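# Push the wheeled drawer pedestal fully under the desk

## Task

Get the wheeled drawer pedestal completely beneath the desk so no part of it projects past the desk's front or either side, with its drawer fronts turned toward the room and lined up parallel to the desk's front edge; the pedestal must not be toppled or left leaning, and it must stay in place on its own without the robot holding it.

## Robot and tools

Robot: a Hello Robot Stretch 4, about 1.6 m tall, with one arm. It has an omni-wheel base (rim within 0.23 m of the base origin), a lift on a vertical mast, an arm that telescopes forward, a three-joint wrist (yaw, pitch, roll) and a two-finger gripper. Cameras on the robot: head_camera, head_left_camera, head_right_camera, wrist_camera.

Frames: the base frame sits on the floor below the base centre, x forward, y left, z up. hand_pose is reported in it and marks the point between the fingers, 0.015 m back from the tips; with all wrist joints at zero its axes align with the base frame. The printed hand position may be slightly wrong. The odometry frame is the base frame as it was when the scene began.

execute_actions: argument "actions" is a list holding one action or nothing (empty list only reports state and images). Optional "cameras" picks which images come back: names from the list above, "all", null or omitted for all, [] for none; an unknown name rejects the call. An action contains "base", "joints", or both, plus optional "pace" and "contact_limits"; alternatively it is only {"end_of_arm": "enable_torque"}, which re-powers wrist or gripper motors that shut off. All motions in an action begin together.
- "base" holds exactly one relative move, measured from where the base last reported itself: {"translate_m": d} straight drive, metres, forward positive, -2 to 2; {"strafe_m": d} sideways, metres, left positive, -2 to 2; {"rotate_rad": d} turn in place, radians, counter-clockwise (left) positive, -3.2 to 3.2. These are offsets, not positions.
- "joints" is one object keyed by joint name, each an absolute target: lift_m 0 to 1.2 m; arm_m 0 to 0.55 m extension; wrist_yaw_rad -1.134 to 4.276 (0 points forward, positive turns left, 3.14 tucked back, over 3.4 the arm may block it); wrist_pitch_rad -1.117 to 4.259 (0 level, 1.57 pointing down); wrist_roll_rad -1.117 to 4.259 (0 fingers level, positive clockwise seen from behind); gripper_m 0 to 0.08 m finger gap. Joint targets outside range are clipped and reported; other bad values or unknown keys reject the whole call with no motion.
- "pace": "slow", "default", "fast", "max" (base up to 0.1/0.3/0.4/0.6 m/s and 1/2/3/4 rad/s; a raised lift above 0.2 caps these, down to 0.3 m/s and 1 rad/s at full height).
- "contact_limits": only key arm_m, 0 (gentlest) to 0.75 (firmest), default 0.5; the arm halts if it pushes harder.
Any one action runs at most 15 s. A joint or base you omit may still be driving toward an earlier target without showing it. To unfold at the start, lift_m 0.4 with wrist_yaw_rad 0 together works.

wait: "seconds" 0 to 10; commands nothing and returns state and images.
zoom_image: "camera" plus "region" [x0, y0, x1, y1] in pixels of that camera's latest full image, origin top-left, at most 504 by 504.
finished_scene: "scene" integer 1 or 2; closes that scene irreversibly and reports success. Call it only when the pedestal sits correctly under the desk unaided. Ending a reply without a tool call ends everything.

Result lines: joint_positions (done tolerances: lift and arm ±0.004, yaw and roll ±0.02, pitch ±0.05, gripper ±0.002). base_status and joint_status: "done" (for the base, wheels turned the full amount even if slipping); "off_target" (resting short, possibly still pushing); "contact_stop_at_<key>" (hit something, holds there); "limit_stop_at_<name>" (built-in limit, e.g. own_body or tilt); "time_out"; "torque_fault" (wrist or gripper motor went limp; send enable_torque). After a stop the old target is dropped. If a call reports a stop, the remaining calls in that reply are skipped. on_its_own lists unrequested events; "held at" is the held target, not the actual position. A contact stop leaves lift, arm or wheels slack: a slack lift may sag, a slack base may roll. lidar_m: 12 distances in metres from the base origin, 30 degree sectors starting straight ahead and going counter-clockwise (4th left, 7th behind, 10th right); "-" is nothing seen or closer than 0.25 m; it sees from about 0.15 m up, so desk tops register, but it misses glass, thin legs and much behind. wrist_depth_mm: 7x7 grid of median depths, 100 to 2000 mm, "-" invalid; robot body appears. base_odometry is wheel-based (slip counts as motion), heading -3.142 to 3.142, left positive. If turned_by_wheels and turned_by_imu differ by over about 0.1 rad, the base bumped or slipped and heading error is about their difference. base_tilt in degrees (forward, right positive), with a fixed bias up to about 1.5. motor_effort: percent of max, positive toward larger joint values, bracket is peak (noisy); for wheel_0, wheel_1, wheel_2 positive means turning right. Efforts outside rest range suggest pushing or load.

Gripping: command a gap below the object width; once fingers touch, they aim just past contact. Afterwards "off_target" indicates something held. Sustained gripper effort beyond about 50 causes a torque fault and a possible drop.

Cautions: push the pedestal gently and watch tilt; tilt over 6 degrees gives limit_stop_at_tilt and slackens lift, arm and wheels. Turning or driving with over 1 kg held and arm_m over 0.2 can tip the robot, as can steady high pushes with a raised gripper or high contact limit. Avoid jamming the gripper against things (wrist torque faults), slams, drops, hard hits and knocking the pedestal over. Shorter total robot motion is better.

Each tool is called after "Emit:" in YAML: its name, and indented under it one key for each argument.

## Session

Emit:
execute_actions:
  actions: []

Scene clock: 0.00 s.
base_odometry: x=+0.000 y=+0.000 heading=+0.000 (m, m, rad; odometry frame)
turned_by_wheels: +0.000 (rad since the last result)
turned_by_imu: +0.000 (rad since the last result)
base_tilt: forward=-0.8 right=+0.1 (deg)
lidar_m: 1.76 0.96 1.32 2.26 1.90 1.89 1.31 1.11 1.10 1.28 1.86 1.74
base_status: not commanded
joint_positions: lift_m=+0.143 arm_m=+0.001 wrist_yaw_rad=+3.064 wrist_pitch_rad=-0.008 wrist_roll_rad=+0.002 gripper_m=+0.040
joint_status: not commanded
motor_effort: lift_m=+19 arm_m=-1 wrist_yaw_rad=+1 wrist_pitch_rad=-9 wrist_roll_rad=-1 gripper_m=+0 wheel_0=+0 wheel_1=+0 wheel_2=+0 (%)
hand_pose: x=-0.0337 y=+0.1036 z=+0.3224 quat_wxyz=(+0.039, +0.004, +0.001, +0.999) (m; base frame)
wrist_depth_mm: 145 146 - - - 1756 1576 / - 145 1576 - - 1756 1576 / - 125 196 - - 1808 1537 / 107 145 243 - - 1756 1537 / 144 1205 1537 - - 1708 1537 / 1098 1229 1336 1308 1281 1308 1308 / 878 946 109 854 123 917 854
pictures: head_camera, head_left_camera, head_right_camera, wrist_camera
Images, in order (width x height): head_camera 420x560, head_left_camera 420x672, head_right_camera 420x672, wrist_camera 616x392.

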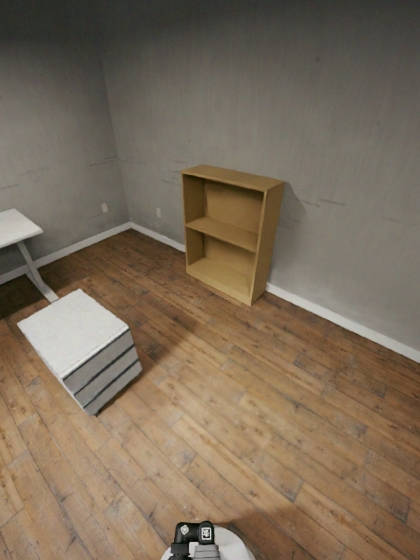

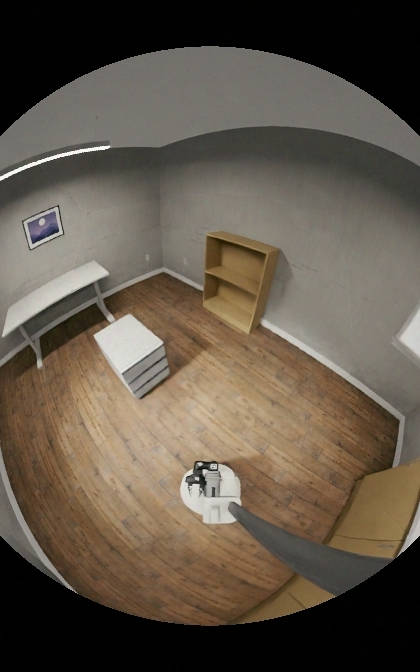

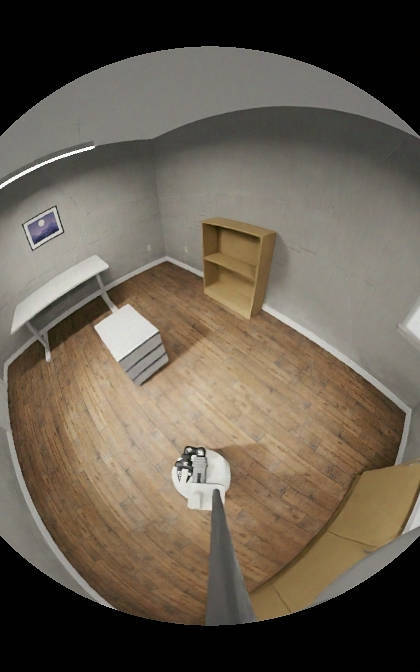

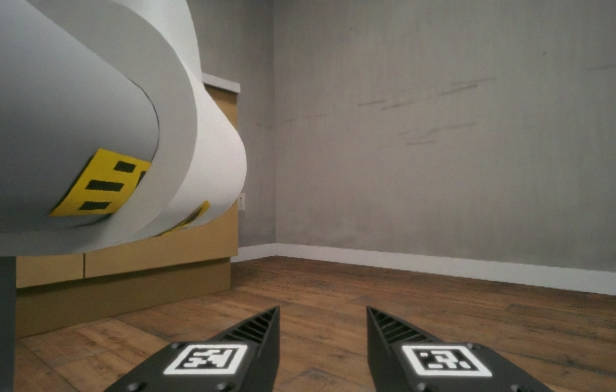

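Emit:
execute_actions:
  actions:
    - {"base":{"rotate_rad":0.95}}
  cameras: ["head_camera","head_left_camera"]

Scene clock: 4.37 s.
base_odometry: x=+0.000 y=+0.000 heading=+0.950 (m, m, rad; odometry frame)
turned_by_wheels: +0.950 (rad since the last result)
turned_by_imu: +0.939 (rad since the last result)
base_tilt: forward=-0.8 right=+0.1 (deg)
lidar_m: 0.96 2.34 1.91 1.87 1.41 1.11 1.09 1.21 1.89 1.86 1.76 0.98
base_status: done
joint_positions: lift_m=+0.143 arm_m=+0.001 wrist_yaw_rad=+3.064 wrist_pitch_rad=-0.008 wrist_roll_rad=+0.002 gripper_m=+0.040
joint_status: not commanded
motor_effort: lift_m=+19(19) arm_m=-2(2) wrist_yaw_rad=+1(1) wrist_pitch_rad=-10(10) wrist_roll_rad=-1(0) gripper_m=+0(0) wheel_0=+1(3) wheel_1=+1(8) wheel_2=+1(0) (%)
hand_pose: x=-0.0337 y=+0.1036 z=+0.3224 quat_wxyz=(+0.039, +0.004, +0.001, +0.999) (m; base frame)
wrist_depth_mm: 145 146 1863 1863 1808 1808 1708 / - 145 1255 1229 1205 1205 1182 / - 125 196 1255 1229 1205 1160 / 107 145 242 1255 1229 1182 1182 / 144 1281 1255 1229 1205 1182 1160 / 1336 1336 1336 1281 1281 1229 1205 / 878 946 109 854 123 904 854
pictures: head_camera, head_left_camera
Images, in order (width x height): head_camera 420x560, head_left_camera 420x672.

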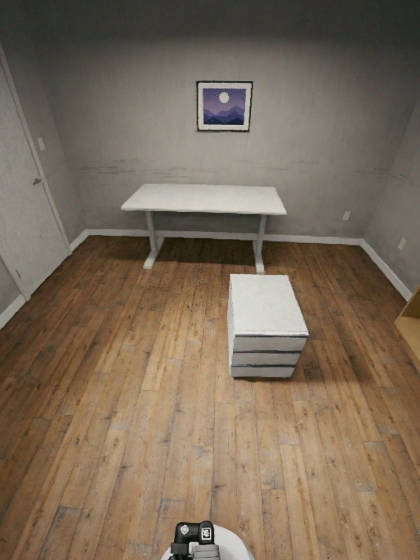

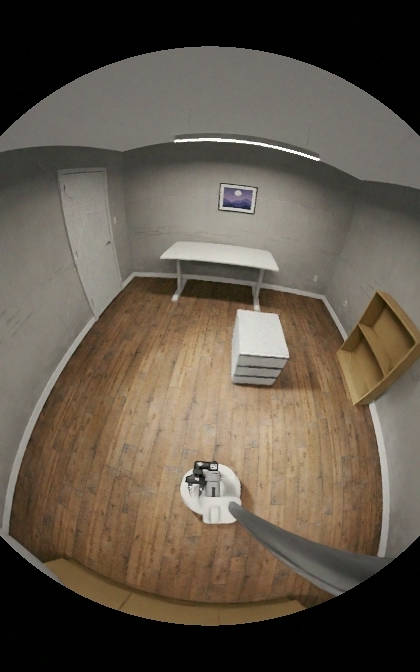

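Emit:
execute_actions:
  actions:
    - {"base":{"rotate_rad":-0.035}}
  cameras: []

Emit:
execute_actions:
  actions:
    - {"base":{"strafe_m":-0.85},"pace":"fast"}
  cameras: ["head_camera","head_left_camera"]

Scene clock: 16.93 s.
base_odometry: x=+0.000 y=+0.000 heading=+0.915 (m, m, rad; odometry frame)
turned_by_wheels: -0.035 (rad since the last result)
turned_by_imu: -0.035 (rad since the last result)
base_tilt: forward=-0.8 right=+0.1 (deg)
lidar_m: 0.96 2.34 1.94 1.88 1.45 1.10 1.10 1.19 1.90 1.84 1.74 0.99
base_status: done
joint_positions: lift_m=+0.143 arm_m=+0.001 wrist_yaw_rad=+3.064 wrist_pitch_rad=-0.008 wrist_roll_rad=+0.002 gripper_m=+0.040
joint_status: not commanded
motor_effort: lift_m=+19(19) arm_m=-2(2) wrist_yaw_rad=+1(1) wrist_pitch_rad=-9(9) wrist_roll_rad=-1(1) gripper_m=+0(0) wheel_0=-1(3) wheel_1=-2(5) wheel_2=-2(1) (%)
hand_pose: x=-0.0337 y=+0.1036 z=+0.3224 quat_wxyz=(+0.039, +0.004, +0.001, +0.999) (m; base frame)
wrist_depth_mm: 145 146 1863 1863 1921 1808 1808 / - 145 1229 1255 1205 1182 1205 / - 125 196 1255 1255 1205 1182 / 107 145 243 1255 1255 1205 1205 / 144 1255 1229 1229 1229 1229 1182 / 1336 1281 1308 1281 1255 1281 1229 / 866 946 109 842 123 917 854
pictures: none
No camera images: the call's "cameras" was empty. Leave "cameras" out to get every camera's image.

Scene clock: 20.27 s.
base_odometry: x=+0.674 y=-0.518 heading=+0.915 (m, m, rad; odometry frame)
turned_by_wheels: +0.000 (rad since the last result)
turned_by_imu: +0.001 (rad since the last result)
base_tilt: forward=-0.8 right=+0.1 (deg)
lidar_m: 1.04 0.99 2.79 2.73 1.55 1.20 1.17 1.32 1.04 1.01 1.01 1.10
base_status: done
joint_positions: lift_m=+0.143 arm_m=+0.001 wrist_yaw_rad=+3.064 wrist_pitch_rad=-0.008 wrist_roll_rad=+0.002 gripper_m=+0.040
joint_status: not commanded
motor_effort: lift_m=+19(19) arm_m=-2(2) wrist_yaw_rad=+1(1) wrist_pitch_rad=-8(9) wrist_roll_rad=-1(0) gripper_m=+0(0) wheel_0=+1(8) wheel_1=+1(8) wheel_2=+0(2) (%)
hand_pose: x=-0.0337 y=+0.1036 z=+0.3224 quat_wxyz=(+0.039, +0.004, +0.001, +0.999) (m; base frame)
wrist_depth_mm: 145 146 1921 1921 1921 1921 1921 / - 145 1921 1336 1308 1308 1281 / - 125 196 1336 1308 1308 1255 / 107 145 243 1336 1336 1308 1281 / 144 1863 1921 1808 1281 1255 1281 / 1366 1366 1336 1281 1308 1308 1308 / 878 931 109 842 123 904 842
pictures: head_camera, head_left_camera
Images, in order (width x height): head_camera 420x560, head_left_camera 420x672.

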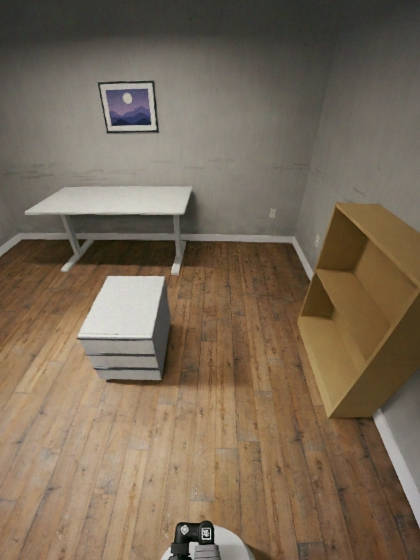

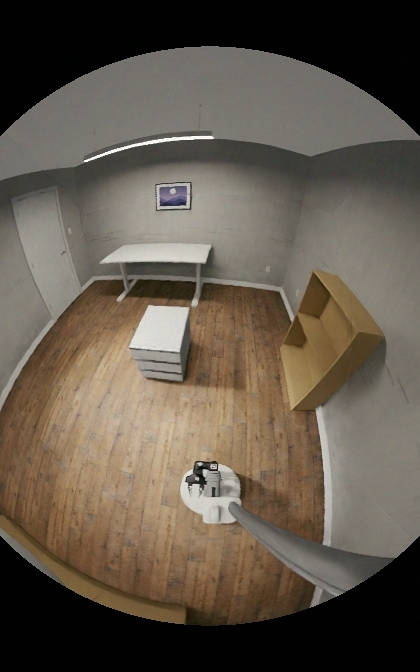

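Emit:
execute_actions:
  actions:
    - {"base":{"translate_m":1.22},"pace":"fast"}
  cameras: ["head_camera","head_left_camera"]

Scene clock: 29.17 s.
base_odometry: x=+1.417 y=+0.449 heading=+0.915 (m, m, rad; odometry frame)
turned_by_wheels: +0.000 (rad since the last result)
turned_by_imu: -0.005 (rad since the last result)
base_tilt: forward=-0.7 right=+0.1 (deg)
lidar_m: 0.94 0.35 0.26 0.25 0.25 2.44 2.40 1.47 0.80 0.79 0.85 1.70
base_status: done
joint_positions: lift_m=+0.143 arm_m=+0.001 wrist_yaw_rad=+3.064 wrist_pitch_rad=-0.008 wrist_roll_rad=+0.002 gripper_m=+0.040
joint_status: not commanded
motor_effort: lift_m=+19(19) arm_m=-2(2) wrist_yaw_rad=+1(1) wrist_pitch_rad=-9(8) wrist_roll_rad=-1(0) gripper_m=+0(0) wheel_0=-1(6) wheel_1=+0(5) wheel_2=+1(11) (%)
hand_pose: x=-0.0337 y=+0.1036 z=+0.3224 quat_wxyz=(+0.039, +0.004, +0.001, +0.999) (m; base frame)
wrist_depth_mm: 145 146 - - - - 254 / - 145 - - - 366 241 / - 125 196 - - 338 241 / 107 144 242 - - 342 241 / 143 - - - - 342 242 / 1366 1336 1308 1281 1281 343 245 / 878 946 109 854 123 285 244
pictures: head_camera, head_left_camera
Images, in order (width x height): head_camera 420x560, head_left_camera 420x672.

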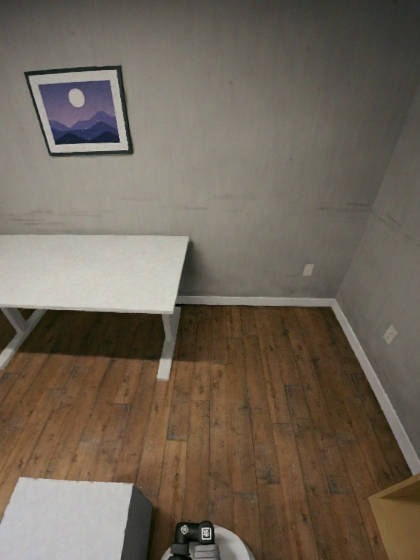

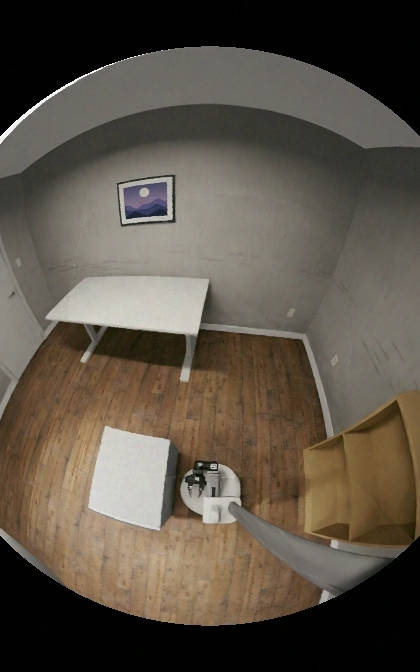

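Emit:
execute_actions:
  actions:
    - {"base":{"strafe_m":0.2},"pace":"slow"}
  cameras: ["head_camera","head_left_camera"]

Scene clock: 34.67 s.
base_odometry: x=+1.259 y=+0.570 heading=+0.915 (m, m, rad; odometry frame)
turned_by_wheels: +0.000 (rad since the last result)
turned_by_imu: -0.002 (rad since the last result)
base_tilt: forward=-0.7 right=+0.1 (deg)
lidar_m: 0.93 0.27 0.25 0.25 0.25 0.31 2.37 1.75 1.03 0.98 1.37 1.79
base_status: done
joint_positions: lift_m=+0.143 arm_m=+0.001 wrist_yaw_rad=+3.064 wrist_pitch_rad=-0.008 wrist_roll_rad=+0.002 gripper_m=+0.040
joint_status: not commanded
motor_effort: lift_m=+19(19) arm_m=-1(2) wrist_yaw_rad=+2(2) wrist_pitch_rad=-8(8) wrist_roll_rad=-1(0) gripper_m=+0(0) wheel_0=-9(13) wheel_1=+5(12) wheel_2=+1(3) (%)
hand_pose: x=-0.0337 y=+0.1036 z=+0.3224 quat_wxyz=(+0.039, +0.004, +0.001, +0.999) (m; base frame)
wrist_depth_mm: 145 146 - - - 234 167 / - 145 - - - 234 167 / - 125 196 - - 235 167 / 107 145 242 - - 236 167 / 143 - - - - 236 168 / 1336 1336 1308 1336 1160 237 169 / 878 931 109 866 123 196 167
pictures: head_camera, head_left_camera
Images, in order (width x height): head_camera 420x560, head_left_camera 420x672.

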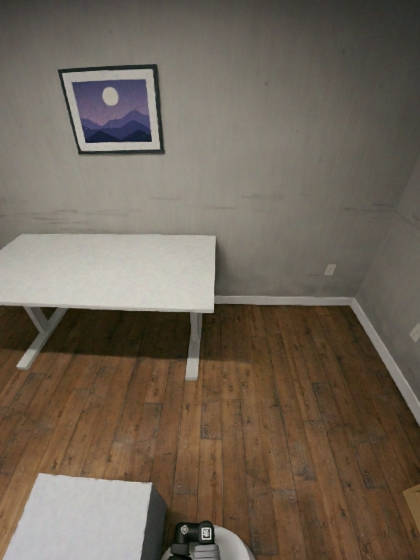

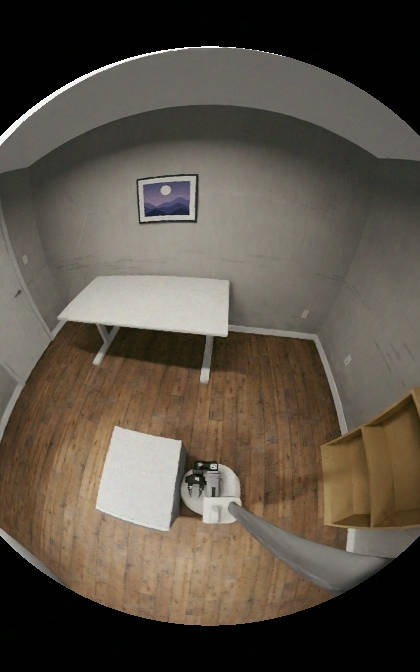

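Emit:
execute_actions:
  actions:
    - {"base":{"translate_m":0.035},"pace":"slow"}
  cameras: []

Emit:
execute_actions:
  actions:
    - {"base":{"strafe_m":0.22},"pace":"slow"}
  cameras: ["head_camera","head_left_camera"]

Scene clock: 38.47 s.
base_odometry: x=+1.281 y=+0.598 heading=+0.915 (m, m, rad; odometry frame)
turned_by_wheels: +0.000 (rad since the last result)
turned_by_imu: +0.000 (rad since the last result)
base_tilt: forward=-0.7 right=+0.0 (deg)
lidar_m: 0.88 0.27 0.25 0.25 0.25 0.32 2.42 1.75 1.04 0.98 1.38 1.75
base_status: done
joint_positions: lift_m=+0.143 arm_m=+0.001 wrist_yaw_rad=+3.064 wrist_pitch_rad=-0.008 wrist_roll_rad=+0.002 gripper_m=+0.040
joint_status: not commanded
motor_effort: lift_m=+19(19) arm_m=-2(2) wrist_yaw_rad=+1(2) wrist_pitch_rad=-10(8) wrist_roll_rad=-1(1) gripper_m=+0(0) wheel_0=-1(6) wheel_1=+8(2) wheel_2=-2(5) (%)
hand_pose: x=-0.0337 y=+0.1036 z=+0.3224 quat_wxyz=(+0.039, +0.004, +0.001, +0.999) (m; base frame)
wrist_depth_mm: 145 146 - - - 232 167 / - 145 - - - 231 167 / - 125 195 - - 231 166 / 107 145 242 - - 232 167 / 144 - - - - 234 167 / 1336 1336 1308 1308 375 235 168 / 878 931 109 854 123 195 165
pictures: none
No camera images: the call's "cameras" was empty. Leave "cameras" out to get every camera's image.

Scene clock: 41.80 s.
base_odometry: x=+1.107 y=+0.732 heading=+0.915 (m, m, rad; odometry frame)
turned_by_wheels: +0.000 (rad since the last result)
turned_by_imu: -0.002 (rad since the last result)
base_tilt: forward=-0.7 right=+0.1 (deg)
lidar_m: 0.89 0.29 0.25 0.25 0.25 0.35 2.40 2.03 1.24 1.21 1.62 0.94
base_status: done
joint_positions: lift_m=+0.143 arm_m=+0.001 wrist_yaw_rad=+3.064 wrist_pitch_rad=-0.008 wrist_roll_rad=+0.002 gripper_m=+0.040
joint_status: not commanded
motor_effort: lift_m=+19(19) arm_m=-2(2) wrist_yaw_rad=+1(1) wrist_pitch_rad=-8(9) wrist_roll_rad=-1(1) gripper_m=+0(0) wheel_0=-10(17) wheel_1=+5(14) wheel_2=+0(1) (%)
hand_pose: x=-0.0337 y=+0.1036 z=+0.3224 quat_wxyz=(+0.039, +0.004, +0.001, +0.999) (m; base frame)
wrist_depth_mm: 145 146 - - - 262 170 / - 145 - - - 242 170 / - 125 195 - - 242 171 / 107 145 243 - - 243 170 / 144 - - - - 244 172 / 1366 1336 1308 1308 1182 246 173 / 878 931 109 854 123 201 169
pictures: head_camera, head_left_camera
Images, in order (width x height): head_camera 420x560, head_left_camera 420x672.

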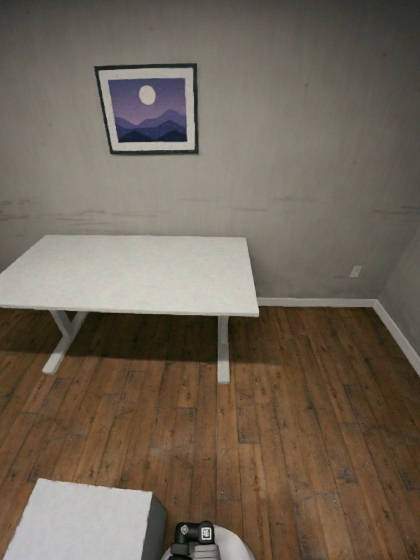

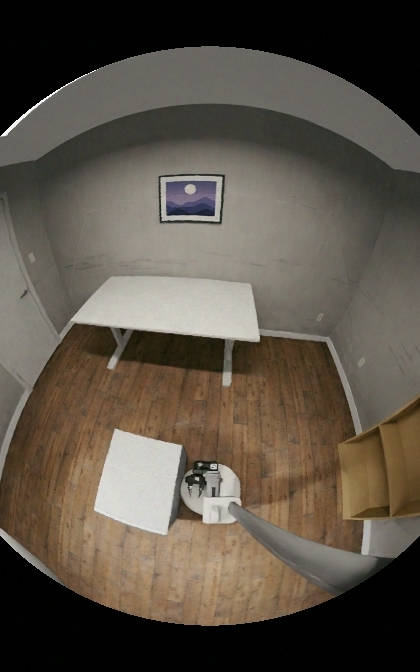

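Emit:
execute_actions:
  actions:
    - {"base":{"strafe_m":-0.03}}
  cameras: []

Emit:
execute_actions:
  actions:
    - {"base":{"translate_m":-0.6},"pace":"fast"}
  cameras: []

Emit:
execute_actions:
  actions:
    - {"base":{"strafe_m":0.43},"pace":"fast"}
  cameras: ["head_camera","head_left_camera"]

Scene clock: 47.33 s.
base_odometry: x=+1.131 y=+0.714 heading=+0.915 (m, m, rad; odometry frame)
turned_by_wheels: +0.000 (rad since the last result)
turned_by_imu: +0.000 (rad since the last result)
base_tilt: forward=-0.8 right=+0.1 (deg)
lidar_m: 0.88 0.30 0.25 0.25 0.25 2.46 2.42 2.01 1.22 1.17 1.58 0.96
base_status: done
joint_positions: lift_m=+0.143 arm_m=+0.001 wrist_yaw_rad=+3.064 wrist_pitch_rad=-0.008 wrist_roll_rad=+0.002 gripper_m=+0.040
joint_status: not commanded
motor_effort: lift_m=+19(19) arm_m=-2(1) wrist_yaw_rad=+1(1) wrist_pitch_rad=-7(9) wrist_roll_rad=+0(0) gripper_m=+0(0) wheel_0=-1(9) wheel_1=+2(7) wheel_2=+1(0) (%)
hand_pose: x=-0.0337 y=+0.1036 z=+0.3224 quat_wxyz=(+0.039, +0.004, +0.001, +0.999) (m; base frame)
wrist_depth_mm: 145 146 - - - - 218 / - 146 - - - 310 216 / - 125 196 - - 310 218 / 107 145 243 - - 312 218 / 143 - - - - 314 219 / 1366 1336 1308 1308 1281 314 221 / 878 931 109 854 123 257 216
pictures: none
No camera images: the call's "cameras" was empty. Leave "cameras" out to get every camera's image.

Scene clock: 50.20 s.
base_odometry: x=+0.765 y=+0.238 heading=+0.915 (m, m, rad; odometry frame)
turned_by_wheels: +0.000 (rad since the last result)
turned_by_imu: +0.002 (rad since the last result)
base_tilt: forward=-0.8 right=+0.0 (deg)
lidar_m: 0.85 0.41 0.44 2.30 2.43 1.83 1.79 1.94 1.50 1.15 1.20 2.24
base_status: done
joint_positions: lift_m=+0.143 arm_m=+0.001 wrist_yaw_rad=+3.064 wrist_pitch_rad=-0.008 wrist_roll_rad=+0.002 gripper_m=+0.040
joint_status: not commanded
motor_effort: lift_m=+19(19) arm_m=-2(2) wrist_yaw_rad=+2(1) wrist_pitch_rad=-8(7) wrist_roll_rad=-1(0) gripper_m=+0(0) wheel_0=+0(10) wheel_1=+1(2) wheel_2=+0(11) (%)
hand_pose: x=-0.0337 y=+0.1036 z=+0.3224 quat_wxyz=(+0.039, +0.004, +0.001, +0.999) (m; base frame)
wrist_depth_mm: 146 146 - - - - - / - 145 - - - - - / - 125 196 1921 1921 1863 1863 / 107 145 243 1921 1921 1921 1863 / 143 - - 1921 1863 1921 1863 / 1336 1336 1336 1308 1281 1281 1255 / 878 931 109 854 123 917 854
pictures: none
No camera images: the call's "cameras" was empty. Leave "cameras" out to get every camera's image.

Scene clock: 52.50 s.
base_odometry: x=+0.424 y=+0.500 heading=+0.915 (m, m, rad; odometry frame)
turned_by_wheels: +0.000 (rad since the last result)
turned_by_imu: -0.001 (rad since the last result)
base_tilt: forward=-0.8 right=+0.1 (deg)
lidar_m: 0.31 0.32 1.90 1.86 1.98 1.79 1.77 1.92 1.94 1.58 1.71 0.32
base_status: done
joint_positions: lift_m=+0.143 arm_m=+0.001 wrist_yaw_rad=+3.064 wrist_pitch_rad=-0.008 wrist_roll_rad=+0.002 gripper_m=+0.040
joint_status: not commanded
motor_effort: lift_m=+19(19) arm_m=-2(2) wrist_yaw_rad=+1(1) wrist_pitch_rad=-8(9) wrist_roll_rad=+0(1) gripper_m=-1(0) wheel_0=+0(12) wheel_1=-1(12) wheel_2=-1(1) (%)
hand_pose: x=-0.0337 y=+0.1036 z=+0.3224 quat_wxyz=(+0.039, +0.004, +0.001, +0.999) (m; base frame)
wrist_depth_mm: 145 146 - - - - - / - 145 - - - - - / - 125 196 1921 1808 1863 - / 107 145 242 1863 1921 1808 - / 144 1983 1921 1921 1863 1863 - / 1366 1366 1308 1308 1308 1336 1308 / 878 946 109 854 123 917 854
pictures: head_camera, head_left_camera
Images, in order (width x height): head_camera 420x560, head_left_camera 420x672.

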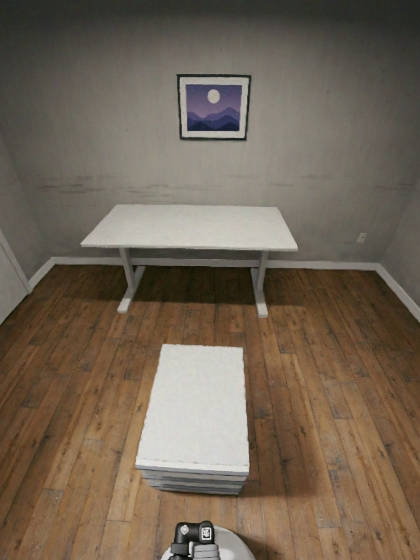

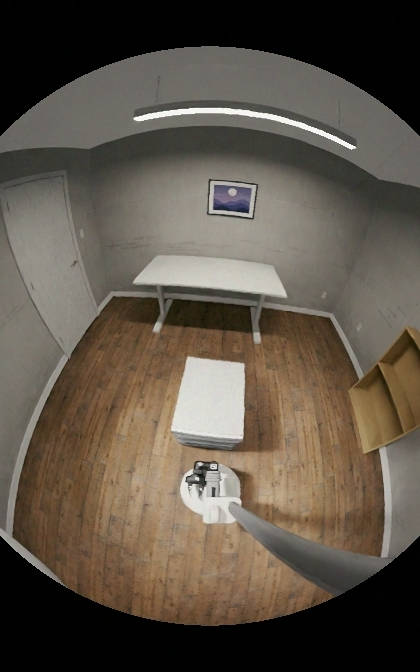

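Emit:
execute_actions:
  actions:
    - {"base":{"translate_m":0.22},"pace":"slow"}
  cameras: ["head_camera","head_left_camera"]

Scene clock: 58.57 s.
base_odometry: x=+0.558 y=+0.674 heading=+0.915 (m, m, rad; odometry frame)
turned_by_wheels: +0.000 (rad since the last result)
turned_by_imu: +0.000 (rad since the last result)
base_tilt: forward=-0.8 right=+0.1 (deg)
lidar_m: 0.25 0.25 0.31 1.83 1.95 2.02 2.00 2.14 1.95 1.58 1.70 0.25
base_status: done
joint_positions: lift_m=+0.143 arm_m=+0.001 wrist_yaw_rad=+3.064 wrist_pitch_rad=-0.008 wrist_roll_rad=+0.002 gripper_m=+0.040
joint_status: not commanded
motor_effort: lift_m=+19(19) arm_m=-2(2) wrist_yaw_rad=+2(2) wrist_pitch_rad=-9(8) wrist_roll_rad=-1(0) gripper_m=+0(0) wheel_0=+7(7) wheel_1=+4(7) wheel_2=-9(16) (%)
hand_pose: x=-0.0337 y=+0.1036 z=+0.3224 quat_wxyz=(+0.039, +0.004, +0.001, +0.999) (m; base frame)
wrist_depth_mm: 145 146 - - - - - / - 145 - - - - - / - 125 196 - - - - / 107 145 243 - - - - / 143 - - - - - - / 1366 1366 1308 1308 1281 1308 1255 / 878 931 109 854 123 904 854
pictures: head_camera, head_left_camera
Images, in order (width x height): head_camera 420x560, head_left_camera 420x672.

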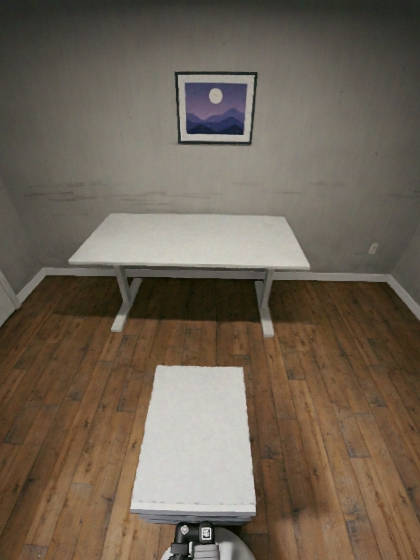

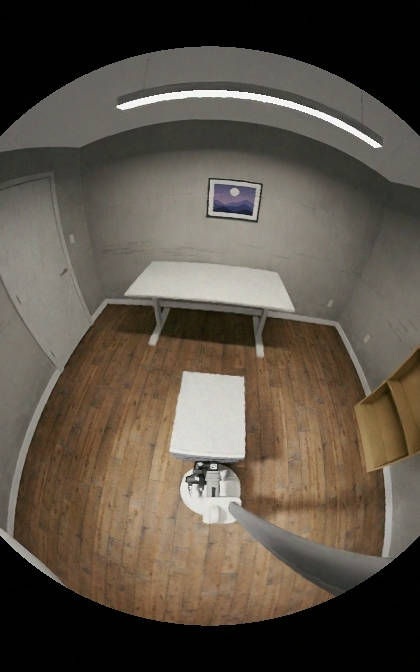

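Emit:
execute_actions:
  actions:
    - {"base":{"strafe_m":0.045},"pace":"slow"}
  cameras: []

Emit:
execute_actions:
  actions:
    - {"base":{"translate_m":0.25},"pace":"slow"}
  cameras: ["head_camera"]

Scene clock: 63.77 s.
base_odometry: x=+0.522 y=+0.702 heading=+0.915 (m, m, rad; odometry frame)
turned_by_wheels: +0.000 (rad since the last result)
turned_by_imu: +0.000 (rad since the last result)
base_tilt: forward=-0.7 right=+0.1 (deg)
lidar_m: 0.25 0.25 1.86 1.81 1.92 2.00 1.97 2.15 2.00 1.63 0.30 0.25
base_status: done
joint_positions: lift_m=+0.143 arm_m=+0.001 wrist_yaw_rad=+3.064 wrist_pitch_rad=-0.008 wrist_roll_rad=+0.002 gripper_m=+0.040
joint_status: not commanded
motor_effort: lift_m=+19(19) arm_m=-2(2) wrist_yaw_rad=+1(1) wrist_pitch_rad=-10(8) wrist_roll_rad=-1(0) gripper_m=+0(0) wheel_0=+0(4) wheel_1=+2(9) wheel_2=-1(6) (%)
hand_pose: x=-0.0337 y=+0.1036 z=+0.3224 quat_wxyz=(+0.039, +0.004, +0.001, +0.999) (m; base frame)
wrist_depth_mm: 145 147 - - - - - / - 145 - - - - - / - 125 195 - - - - / 107 145 242 - - - - / 144 - - - - - - / 1366 1336 1336 1336 1308 1281 1308 / 878 931 109 842 123 904 854
pictures: none
No camera images: the call's "cameras" was empty. Leave "cameras" out to get every camera's image.

Scene clock: 67.53 s.
base_odometry: x=+0.674 y=+0.900 heading=+0.916 (m, m, rad; odometry frame)
turned_by_wheels: +0.001 (rad since the last result)
turned_by_imu: +0.001 (rad since the last result)
base_tilt: forward=-0.8 right=+0.1 (deg)
lidar_m: 0.25 0.25 1.83 1.78 1.92 2.28 2.22 2.41 1.72 1.64 2.07 0.25
base_status: done
joint_positions: lift_m=+0.143 arm_m=+0.000 wrist_yaw_rad=+3.074 wrist_pitch_rad=-0.007 wrist_roll_rad=+0.002 gripper_m=+0.040
joint_status: not commanded
on_its_own: wrist_yaw_rad is at rest, and its effort (-28) is outside its rest range (-13 to +13)
motor_effort: lift_m=+19(19) arm_m=+0(2) wrist_yaw_rad=-28(33) wrist_pitch_rad=-9(11) wrist_roll_rad=+0(1) gripper_m=+0(0) wheel_0=+9(7) wheel_1=+5(4) wheel_2=-5(12) (%)
hand_pose: x=-0.0350 y=+0.1015 z=+0.3223 quat_wxyz=(+0.034, +0.004, +0.001, +0.999) (m; base frame)
wrist_depth_mm: 145 146 - - - - - / - 145 - - - - - / - 124 182 - - - - / 107 144 225 - - - - / 143 - - - - - - / 1229 1366 1336 1308 1308 1308 1281 / 831 946 109 854 123 931 866
pictures: head_camera
Images, in order (width x height): head_camera 420x560.

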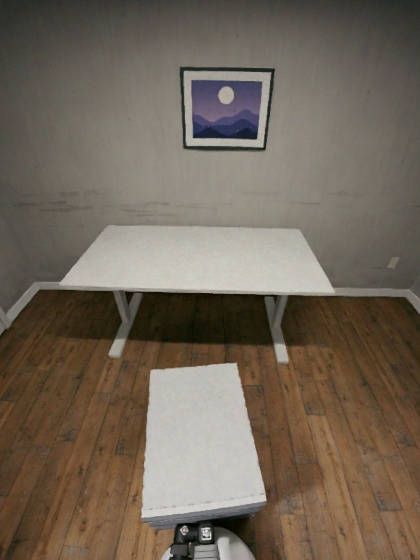

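Emit:
execute_actions:
  actions:
    - {"joints":{"arm_m":0.018},"base":{"translate_m":0.1},"pace":"slow"}
  cameras: ["head_camera"]

Scene clock: 73.53 s.
base_odometry: x=+0.735 y=+0.979 heading=+0.917 (m, m, rad; odometry frame)
turned_by_wheels: +0.001 (rad since the last result)
turned_by_imu: +0.001 (rad since the last result)
base_tilt: forward=-0.7 right=+0.1 (deg)
lidar_m: 0.25 0.25 1.81 1.77 1.89 2.37 2.32 2.51 1.70 1.65 2.08 0.26
base_status: done
joint_positions: lift_m=+0.143 arm_m=+0.016 wrist_yaw_rad=+3.074 wrist_pitch_rad=-0.008 wrist_roll_rad=+0.002 gripper_m=+0.040
joint_status: all done
on_its_own: wrist_yaw_rad is at rest, and its effort (-27) is outside its rest range (-13 to +13)
motor_effort: lift_m=+19(19) arm_m=+11(17) wrist_yaw_rad=-27(41) wrist_pitch_rad=-8(11) wrist_roll_rad=-1(1) gripper_m=+0(0) wheel_0=+9(13) wheel_1=+5(10) wheel_2=-5(15) (%)
hand_pose: x=-0.0193 y=+0.1016 z=+0.3224 quat_wxyz=(+0.034, +0.004, +0.001, +0.999) (m; base frame)
wrist_depth_mm: 161 161 - - - - - / - 145 - - - - - / - 123 183 - - - - / 107 145 226 - - - - / 227 - - - - - - / 1160 1366 1336 1308 1308 1308 1308 / 778 946 109 866 123 917 866
pictures: head_camera
Images, in order (width x height): head_camera 420x560.

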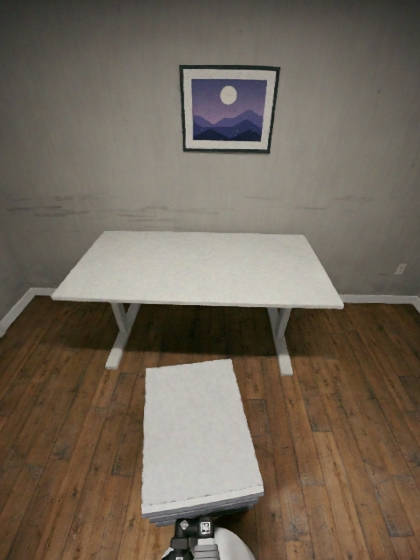

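Emit:
zoom_image:
  camera: "head_camera"
  region: [120, 440, 300, 560]

Region (120, 440, 300, 560) of head_camera's 420x560 image, scaled by 2.800, with more detail than that image has.

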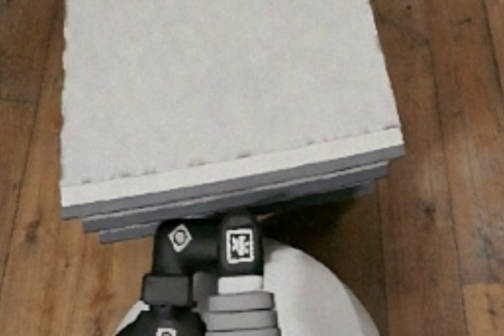

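Emit:
execute_actions:
  actions:
    - {"joints":{"wrist_yaw_rad":2.88},"base":{"translate_m":0.12},"pace":"slow"}
  cameras: ["head_camera"]

Emit:
zoom_image:
  camera: "head_camera"
  region: [120, 440, 300, 560]

Scene clock: 84.20 s.
base_odometry: x=+0.807 y=+1.074 heading=+0.918 (m, m, rad; odometry frame)
turned_by_wheels: +0.001 (rad since the last result)
turned_by_imu: +0.001 (rad since the last result)
base_tilt: forward=-0.8 right=+0.1 (deg)
lidar_m: 0.25 0.25 1.77 1.77 1.90 2.49 2.45 2.63 1.69 1.66 2.10 0.26
base_status: done
joint_positions: lift_m=+0.142 arm_m=+0.017 wrist_yaw_rad=+2.890 wrist_pitch_rad=-0.007 wrist_roll_rad=+0.002 gripper_m=+0.040
joint_status: all done
on_its_own: wrist_yaw_rad is at rest, and its effort (-28) is outside its rest range (-13 to +13)
motor_effort: lift_m=+22(22) arm_m=+8(10) wrist_yaw_rad=-28(57) wrist_pitch_rad=-11(11) wrist_roll_rad=-1(1) gripper_m=+0(0) wheel_0=+10(15) wheel_1=+7(8) wheel_2=-6(13) (%)
hand_pose: x=+0.0033 y=+0.1376 z=+0.3220 quat_wxyz=(+0.126, +0.004, +0.000, +0.992) (m; base frame)
wrist_depth_mm: 162 - - - - - 1921 / 152 - - - - - - / 128 181 - - - - 1921 / 150 216 - - - - 1983 / - - - - - - 1863 / 1366 1336 1366 1308 1281 1308 1281 / 878 960 109 866 123 917 842
pictures: head_camera
Images, in order (width x height): head_camera 420x560.

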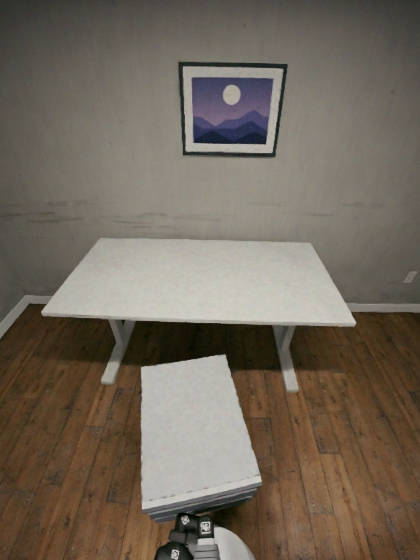

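Region (120, 440, 300, 560) of head_camera's 420x560 image, scaled by 2.800, with more detail than that image has.

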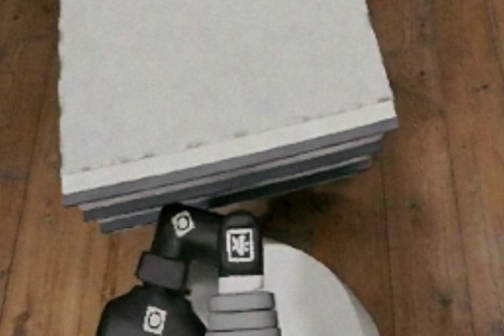

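Emit:
execute_actions:
  actions:
    - {"joints":{"arm_m":0.07},"base":{"strafe_m":0.08},"pace":"slow"}
  cameras: ["head_camera"]

Scene clock: 89.40 s.
base_odometry: x=+0.744 y=+1.122 heading=+0.917 (m, m, rad; odometry frame)
turned_by_wheels: +0.000 (rad since the last result)
turned_by_imu: -0.001 (rad since the last result)
base_tilt: forward=-0.8 right=+0.1 (deg)
lidar_m: 0.28 0.28 1.69 1.68 1.81 2.50 2.44 2.64 1.79 1.73 2.18 0.30
base_status: done
joint_positions: lift_m=+0.142 arm_m=+0.068 wrist_yaw_rad=+2.885 wrist_pitch_rad=-0.008 wrist_roll_rad=+0.002 gripper_m=+0.040
joint_status: all done
motor_effort: lift_m=+22(22) arm_m=+10(15) wrist_yaw_rad=-11(30) wrist_pitch_rad=-11(11) wrist_roll_rad=+0(1) gripper_m=+0(0) wheel_0=+0(8) wheel_1=+5(12) wheel_2=-6(9) (%)
hand_pose: x=+0.0557 y=+0.1386 z=+0.3221 quat_wxyz=(+0.128, +0.004, +0.000, +0.992) (m; base frame)
wrist_depth_mm: 268 - - - - - 1808 / 143 319 - - - - 1808 / 124 215 - - - - 1808 / 153 221 - - - - 1808 / - - - - - - 1808 / 1397 1366 1336 1336 1308 1281 1281 / 904 946 109 854 123 904 854
pictures: head_camera
Images, in order (width x height): head_camera 420x560.

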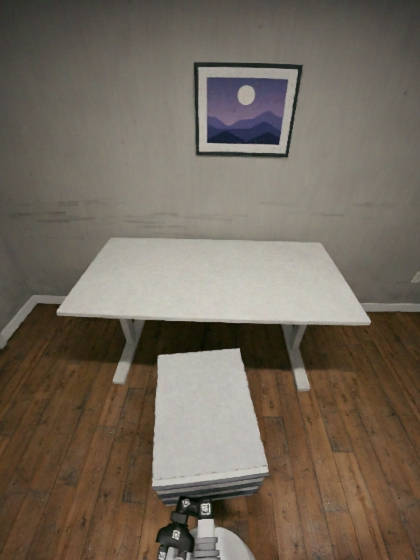

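Emit:
execute_actions:
  actions:
    - {"base":{"translate_m":0.1},"pace":"slow"}
  cameras: ["head_camera"]

Scene clock: 96.30 s.
base_odometry: x=+0.804 y=+1.201 heading=+0.918 (m, m, rad; odometry frame)
turned_by_wheels: +0.001 (rad since the last result)
turned_by_imu: +0.001 (rad since the last result)
base_tilt: forward=-0.8 right=+0.1 (deg)
lidar_m: 0.29 0.29 1.69 1.67 1.81 2.59 2.54 2.74 1.82 1.74 1.02 0.29
base_status: done
joint_positions: lift_m=+0.142 arm_m=+0.068 wrist_yaw_rad=+2.890 wrist_pitch_rad=-0.008 wrist_roll_rad=+0.002 gripper_m=+0.040
joint_status: not commanded
on_its_own: wrist_yaw_rad is at rest, and its effort (-26) is outside its rest range (-13 to +13)
motor_effort: lift_m=+22(22) arm_m=+10(9) wrist_yaw_rad=-26(40) wrist_pitch_rad=-9(11) wrist_roll_rad=-1(0) gripper_m=+0(0) wheel_0=+9(19) wheel_1=+7(9) wheel_2=-5(14) (%)
hand_pose: x=+0.0550 y=+0.1377 z=+0.3222 quat_wxyz=(+0.126, +0.004, +0.000, +0.992) (m; base frame)
wrist_depth_mm: - - - - - - 1921 / 141 309 - - - - 1756 / 132 215 - - - - 1863 / 154 217 - - - - 1808 / - - - - - - 1863 / 1430 1366 1366 1336 1336 1308 1308 / 891 946 109 866 123 904 854
pictures: head_camera
Images, in order (width x height): head_camera 420x560.

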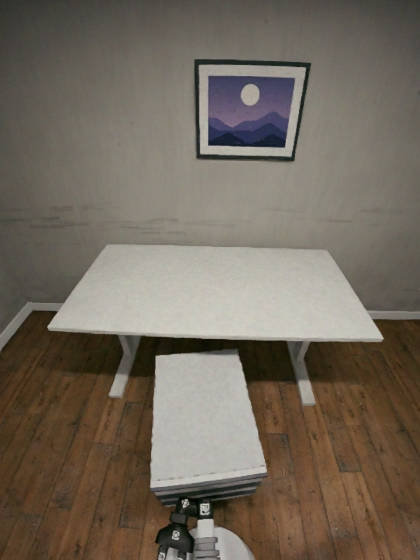

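Emit:
execute_actions:
  actions:
    - {"joints":{"arm_m":0.16},"base":{"strafe_m":0.06},"pace":"slow"}
  cameras: ["head_camera"]

Scene clock: 102.43 s.
base_odometry: x=+0.756 y=+1.238 heading=+0.919 (m, m, rad; odometry frame)
turned_by_wheels: +0.001 (rad since the last result)
turned_by_imu: +0.000 (rad since the last result)
base_tilt: forward=-0.7 right=+0.1 (deg)
lidar_m: 0.36 0.39 1.64 1.62 1.75 2.53 2.52 2.76 1.87 1.81 1.05 0.37
base_status: done
joint_positions: lift_m=+0.142 arm_m=+0.158 wrist_yaw_rad=+2.890 wrist_pitch_rad=-0.008 wrist_roll_rad=+0.002 gripper_m=+0.040
joint_status: all done
on_its_own: wrist_yaw_rad is at rest, and its effort (-27) is outside its rest range (-13 to +13)
motor_effort: lift_m=+22(22) arm_m=+12(16) wrist_yaw_rad=-27(31) wrist_pitch_rad=-10(9) wrist_roll_rad=-1(1) gripper_m=+0(0) wheel_0=+8(11) wheel_1=+8(10) wheel_2=-4(1) (%)
hand_pose: x=+0.1446 y=+0.1376 z=+0.3222 quat_wxyz=(+0.126, +0.004, +0.000, +0.992) (m; base frame)
wrist_depth_mm: - - - - - - 1756 / 149 362 - - - - 1808 / 143 277 - - - - 1708 / 147 291 - - - - 1808 / 343 - - - - - 1756 / 1160 1336 1336 1336 1336 1281 1281 / 343 407 109 798 123 917 854
pictures: head_camera
Images, in order (width x height): head_camera 420x560.

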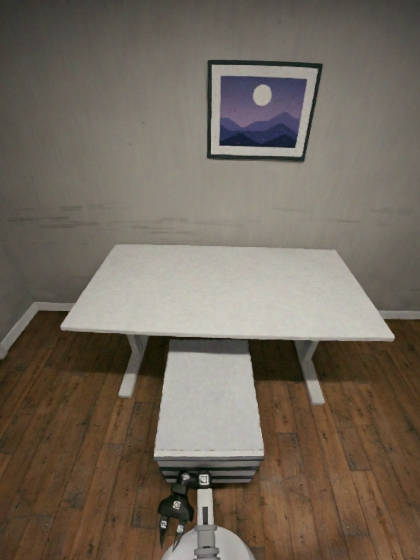

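Emit:
zoom_image:
  camera: "head_camera"
  region: [120, 420, 300, 540]

Region (120, 420, 300, 540) of head_camera's 420x560 image, scaled by 2.800, with more detail than that image has.

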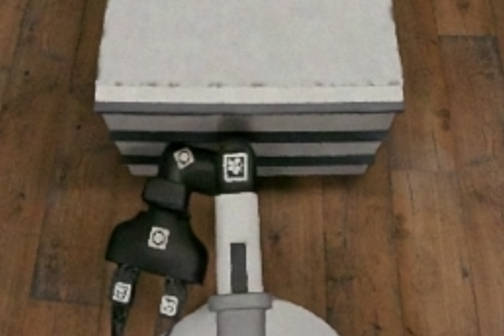

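Emit:
execute_actions:
  actions:
    - {"base":{"translate_m":0.07},"pace":"slow"}
  cameras: ["head_camera"]

Emit:
zoom_image:
  camera: "head_camera"
  region: [60, 320, 390, 540]

Scene clock: 110.47 s.
base_odometry: x=+0.798 y=+1.293 heading=+0.920 (m, m, rad; odometry frame)
turned_by_wheels: +0.001 (rad since the last result)
turned_by_imu: +0.001 (rad since the last result)
base_tilt: forward=-0.8 right=+0.1 (deg)
lidar_m: 0.34 0.38 1.63 1.60 1.73 2.53 2.59 2.79 1.83 1.82 0.93 0.37
base_status: done
joint_positions: lift_m=+0.142 arm_m=+0.158 wrist_yaw_rad=+2.889 wrist_pitch_rad=-0.008 wrist_roll_rad=+0.002 gripper_m=+0.040
joint_status: not commanded
on_its_own: wrist_yaw_rad is at rest, and its effort (-25) is outside its rest range (-13 to +13)
motor_effort: lift_m=+22(22) arm_m=+10(12) wrist_yaw_rad=-25(35) wrist_pitch_rad=-9(10) wrist_roll_rad=-1(1) gripper_m=+0(0) wheel_0=+10(16) wheel_1=+6(8) wheel_2=-5(11) (%)
hand_pose: x=+0.1449 y=+0.1378 z=+0.3221 quat_wxyz=(+0.126, +0.004, +0.000, +0.992) (m; base frame)
wrist_depth_mm: - - - - - - 1756 / 150 362 - - - - 1756 / 143 278 - - - - 1808 / 147 293 - - - - 1808 / 343 - - - - - 1708 / 1138 1366 1366 1336 1308 1281 1281 / 343 407 109 798 123 917 842
pictures: head_camera
Images, in order (width x height): head_camera 420x560.

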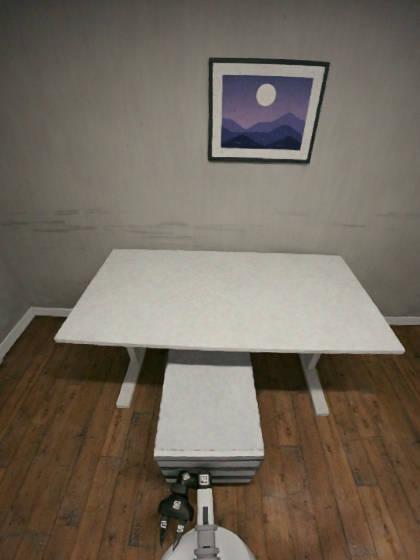

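Region (60, 320, 390, 540) of head_camera's 420x560 image, scaled by 1.527, with more detail than that image has.

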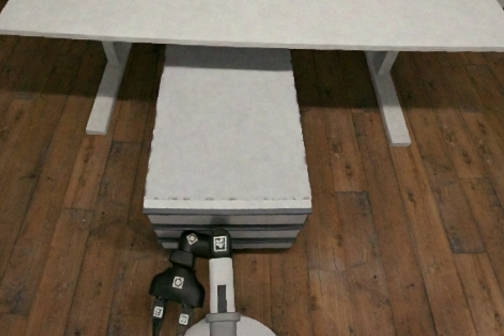

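Emit:
execute_actions:
  actions:
    - {"base":{"translate_m":0.15},"pace":"slow"}
  cameras: ["head_camera"]

Emit:
zoom_image:
  camera: "head_camera"
  region: [60, 320, 390, 540]

Scene clock: 115.67 s.
base_odometry: x=+0.889 y=+1.412 heading=+0.921 (m, m, rad; odometry frame)
turned_by_wheels: +0.001 (rad since the last result)
turned_by_imu: +0.001 (rad since the last result)
base_tilt: forward=-0.7 right=+0.1 (deg)
lidar_m: 0.35 0.38 1.62 1.58 1.72 2.53 2.73 2.84 1.89 1.83 0.74 0.38
base_status: done
joint_positions: lift_m=+0.142 arm_m=+0.158 wrist_yaw_rad=+2.888 wrist_pitch_rad=-0.008 wrist_roll_rad=+0.002 gripper_m=+0.040
joint_status: not commanded
on_its_own: wrist_yaw_rad is at rest, and its effort (-22) is outside its rest range (-13 to +13)
motor_effort: lift_m=+23(22) arm_m=+10(10) wrist_yaw_rad=-22(32) wrist_pitch_rad=-9(9) wrist_roll_rad=+0(0) gripper_m=+0(0) wheel_0=+8(9) wheel_1=+5(14) wheel_2=-5(12) (%)
hand_pose: x=+0.1450 y=+0.1379 z=+0.3221 quat_wxyz=(+0.126, +0.004, +0.000, +0.992) (m; base frame)
wrist_depth_mm: - - - - - - 1756 / 149 357 - - - - 1756 / 143 278 - - - - 1708 / 147 291 - - - - 1708 / 342 - - - - - 1756 / 1138 1397 1336 1308 1308 1281 1308 / 343 407 109 798 123 917 854
pictures: head_camera
Images, in order (width x height): head_camera 420x560.

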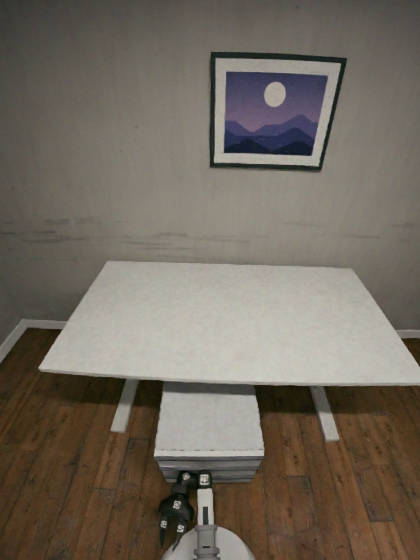

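Region (60, 320, 390, 540) of head_camera's 420x560 image, scaled by 1.527, with more detail than that image has.

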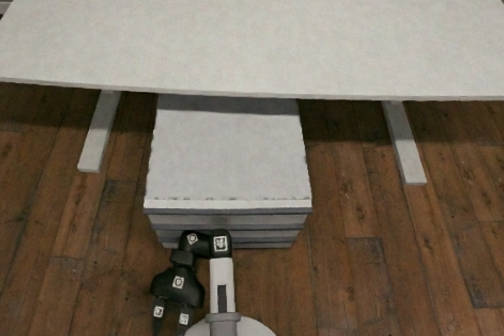

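Emit:
execute_actions:
  actions:
    - {"base":{"translate_m":0.14},"joints":{"wrist_yaw_rad":2.83},"pace":"slow"}
  cameras: ["head_camera"]

Emit:
zoom_image:
  camera: "head_camera"
  region: [60, 320, 390, 540]

Scene clock: 128.53 s.
base_odometry: x=+0.973 y=+1.524 heading=+0.922 (m, m, rad; odometry frame)
turned_by_wheels: +0.001 (rad since the last result)
turned_by_imu: +0.001 (rad since the last result)
base_tilt: forward=-0.8 right=+0.1 (deg)
lidar_m: 0.36 0.39 0.66 1.56 1.72 2.48 2.89 2.85 1.89 1.85 0.54 0.37
base_status: done
joint_positions: lift_m=+0.142 arm_m=+0.158 wrist_yaw_rad=+2.839 wrist_pitch_rad=-0.007 wrist_roll_rad=+0.002 gripper_m=+0.040
joint_status: all done
on_its_own: wrist_yaw_rad is at rest, and its effort (-24) is outside its rest range (-13 to +13)
motor_effort: lift_m=+22(22) arm_m=+10(11) wrist_yaw_rad=-24(45) wrist_pitch_rad=-9(11) wrist_roll_rad=-1(1) gripper_m=+0(0) wheel_0=+9(15) wheel_1=+7(13) wheel_2=-5(14) (%)
hand_pose: x=+0.1522 y=+0.1469 z=+0.3221 quat_wxyz=(+0.151, +0.004, +0.000, +0.989) (m; base frame)
wrist_depth_mm: - - - - - - 1618 / 187 - - - - - 1661 / 149 298 - - - - 1661 / 167 301 - - - - 1661 / - - - - - - 1708 / 1430 1366 1336 1308 1308 1308 1281 / 379 407 109 798 123 904 854
pictures: head_camera
Images, in order (width x height): head_camera 420x560.

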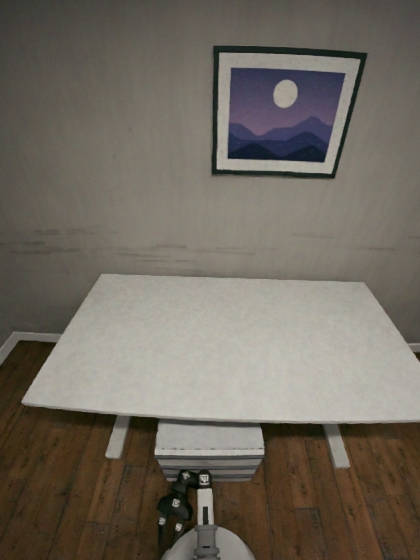

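Region (60, 320, 390, 540) of head_camera's 420x560 image, scaled by 1.527, with more detail than that image has.

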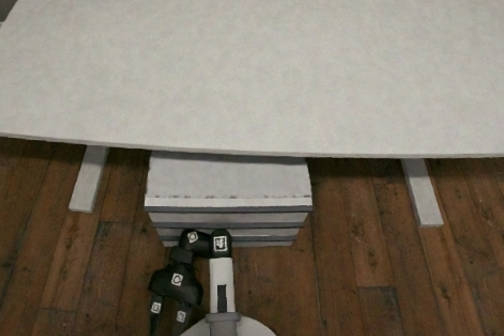

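Emit:
execute_actions:
  actions:
    - {"base":{"strafe_m":0.018},"joints":{"arm_m":0.25},"pace":"slow"}
  cameras: ["head_camera"]

Emit:
zoom_image:
  camera: "head_camera"
  region: [60, 360, 390, 500]

Scene clock: 133.50 s.
base_odometry: x=+0.959 y=+1.534 heading=+0.923 (m, m, rad; odometry frame)
turned_by_wheels: +0.001 (rad since the last result)
turned_by_imu: +0.001 (rad since the last result)
base_tilt: forward=-0.7 right=+0.1 (deg)
lidar_m: 0.41 0.45 0.69 1.54 1.68 2.48 2.86 2.85 1.92 1.87 0.56 0.44
base_status: done
joint_positions: lift_m=+0.142 arm_m=+0.248 wrist_yaw_rad=+2.839 wrist_pitch_rad=-0.007 wrist_roll_rad=+0.002 gripper_m=+0.040
joint_status: all done
on_its_own: wrist_yaw_rad is at rest, and its effort (-25) is outside its rest range (-13 to +13)
motor_effort: lift_m=+22(22) arm_m=+11(15) wrist_yaw_rad=-25(39) wrist_pitch_rad=-10(12) wrist_roll_rad=+0(1) gripper_m=+0(0) wheel_0=+12(16) wheel_1=+7(16) wheel_2=-2(9) (%)
hand_pose: x=+0.2418 y=+0.1468 z=+0.3221 quat_wxyz=(+0.151, +0.004, +0.000, +0.989) (m; base frame)
wrist_depth_mm: 427 - - - - - 1661 / 427 - - - - - 1618 / 167 384 - - - - 1661 / 204 375 - - - - 1661 / 421 - - - - - 1661 / 418 1366 1336 1308 1308 1281 1308 / 379 404 109 750 123 904 842
pictures: head_camera
Images, in order (width x height): head_camera 420x560.

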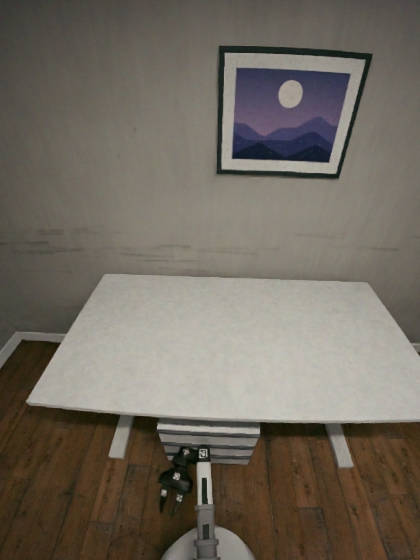

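Region (60, 360, 390, 500) of head_camera's 420x560 image, scaled by 1.527, with more detail than that image has; it fills the top 214 rows of this view, and the rest is white.

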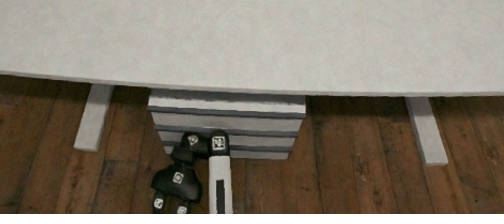

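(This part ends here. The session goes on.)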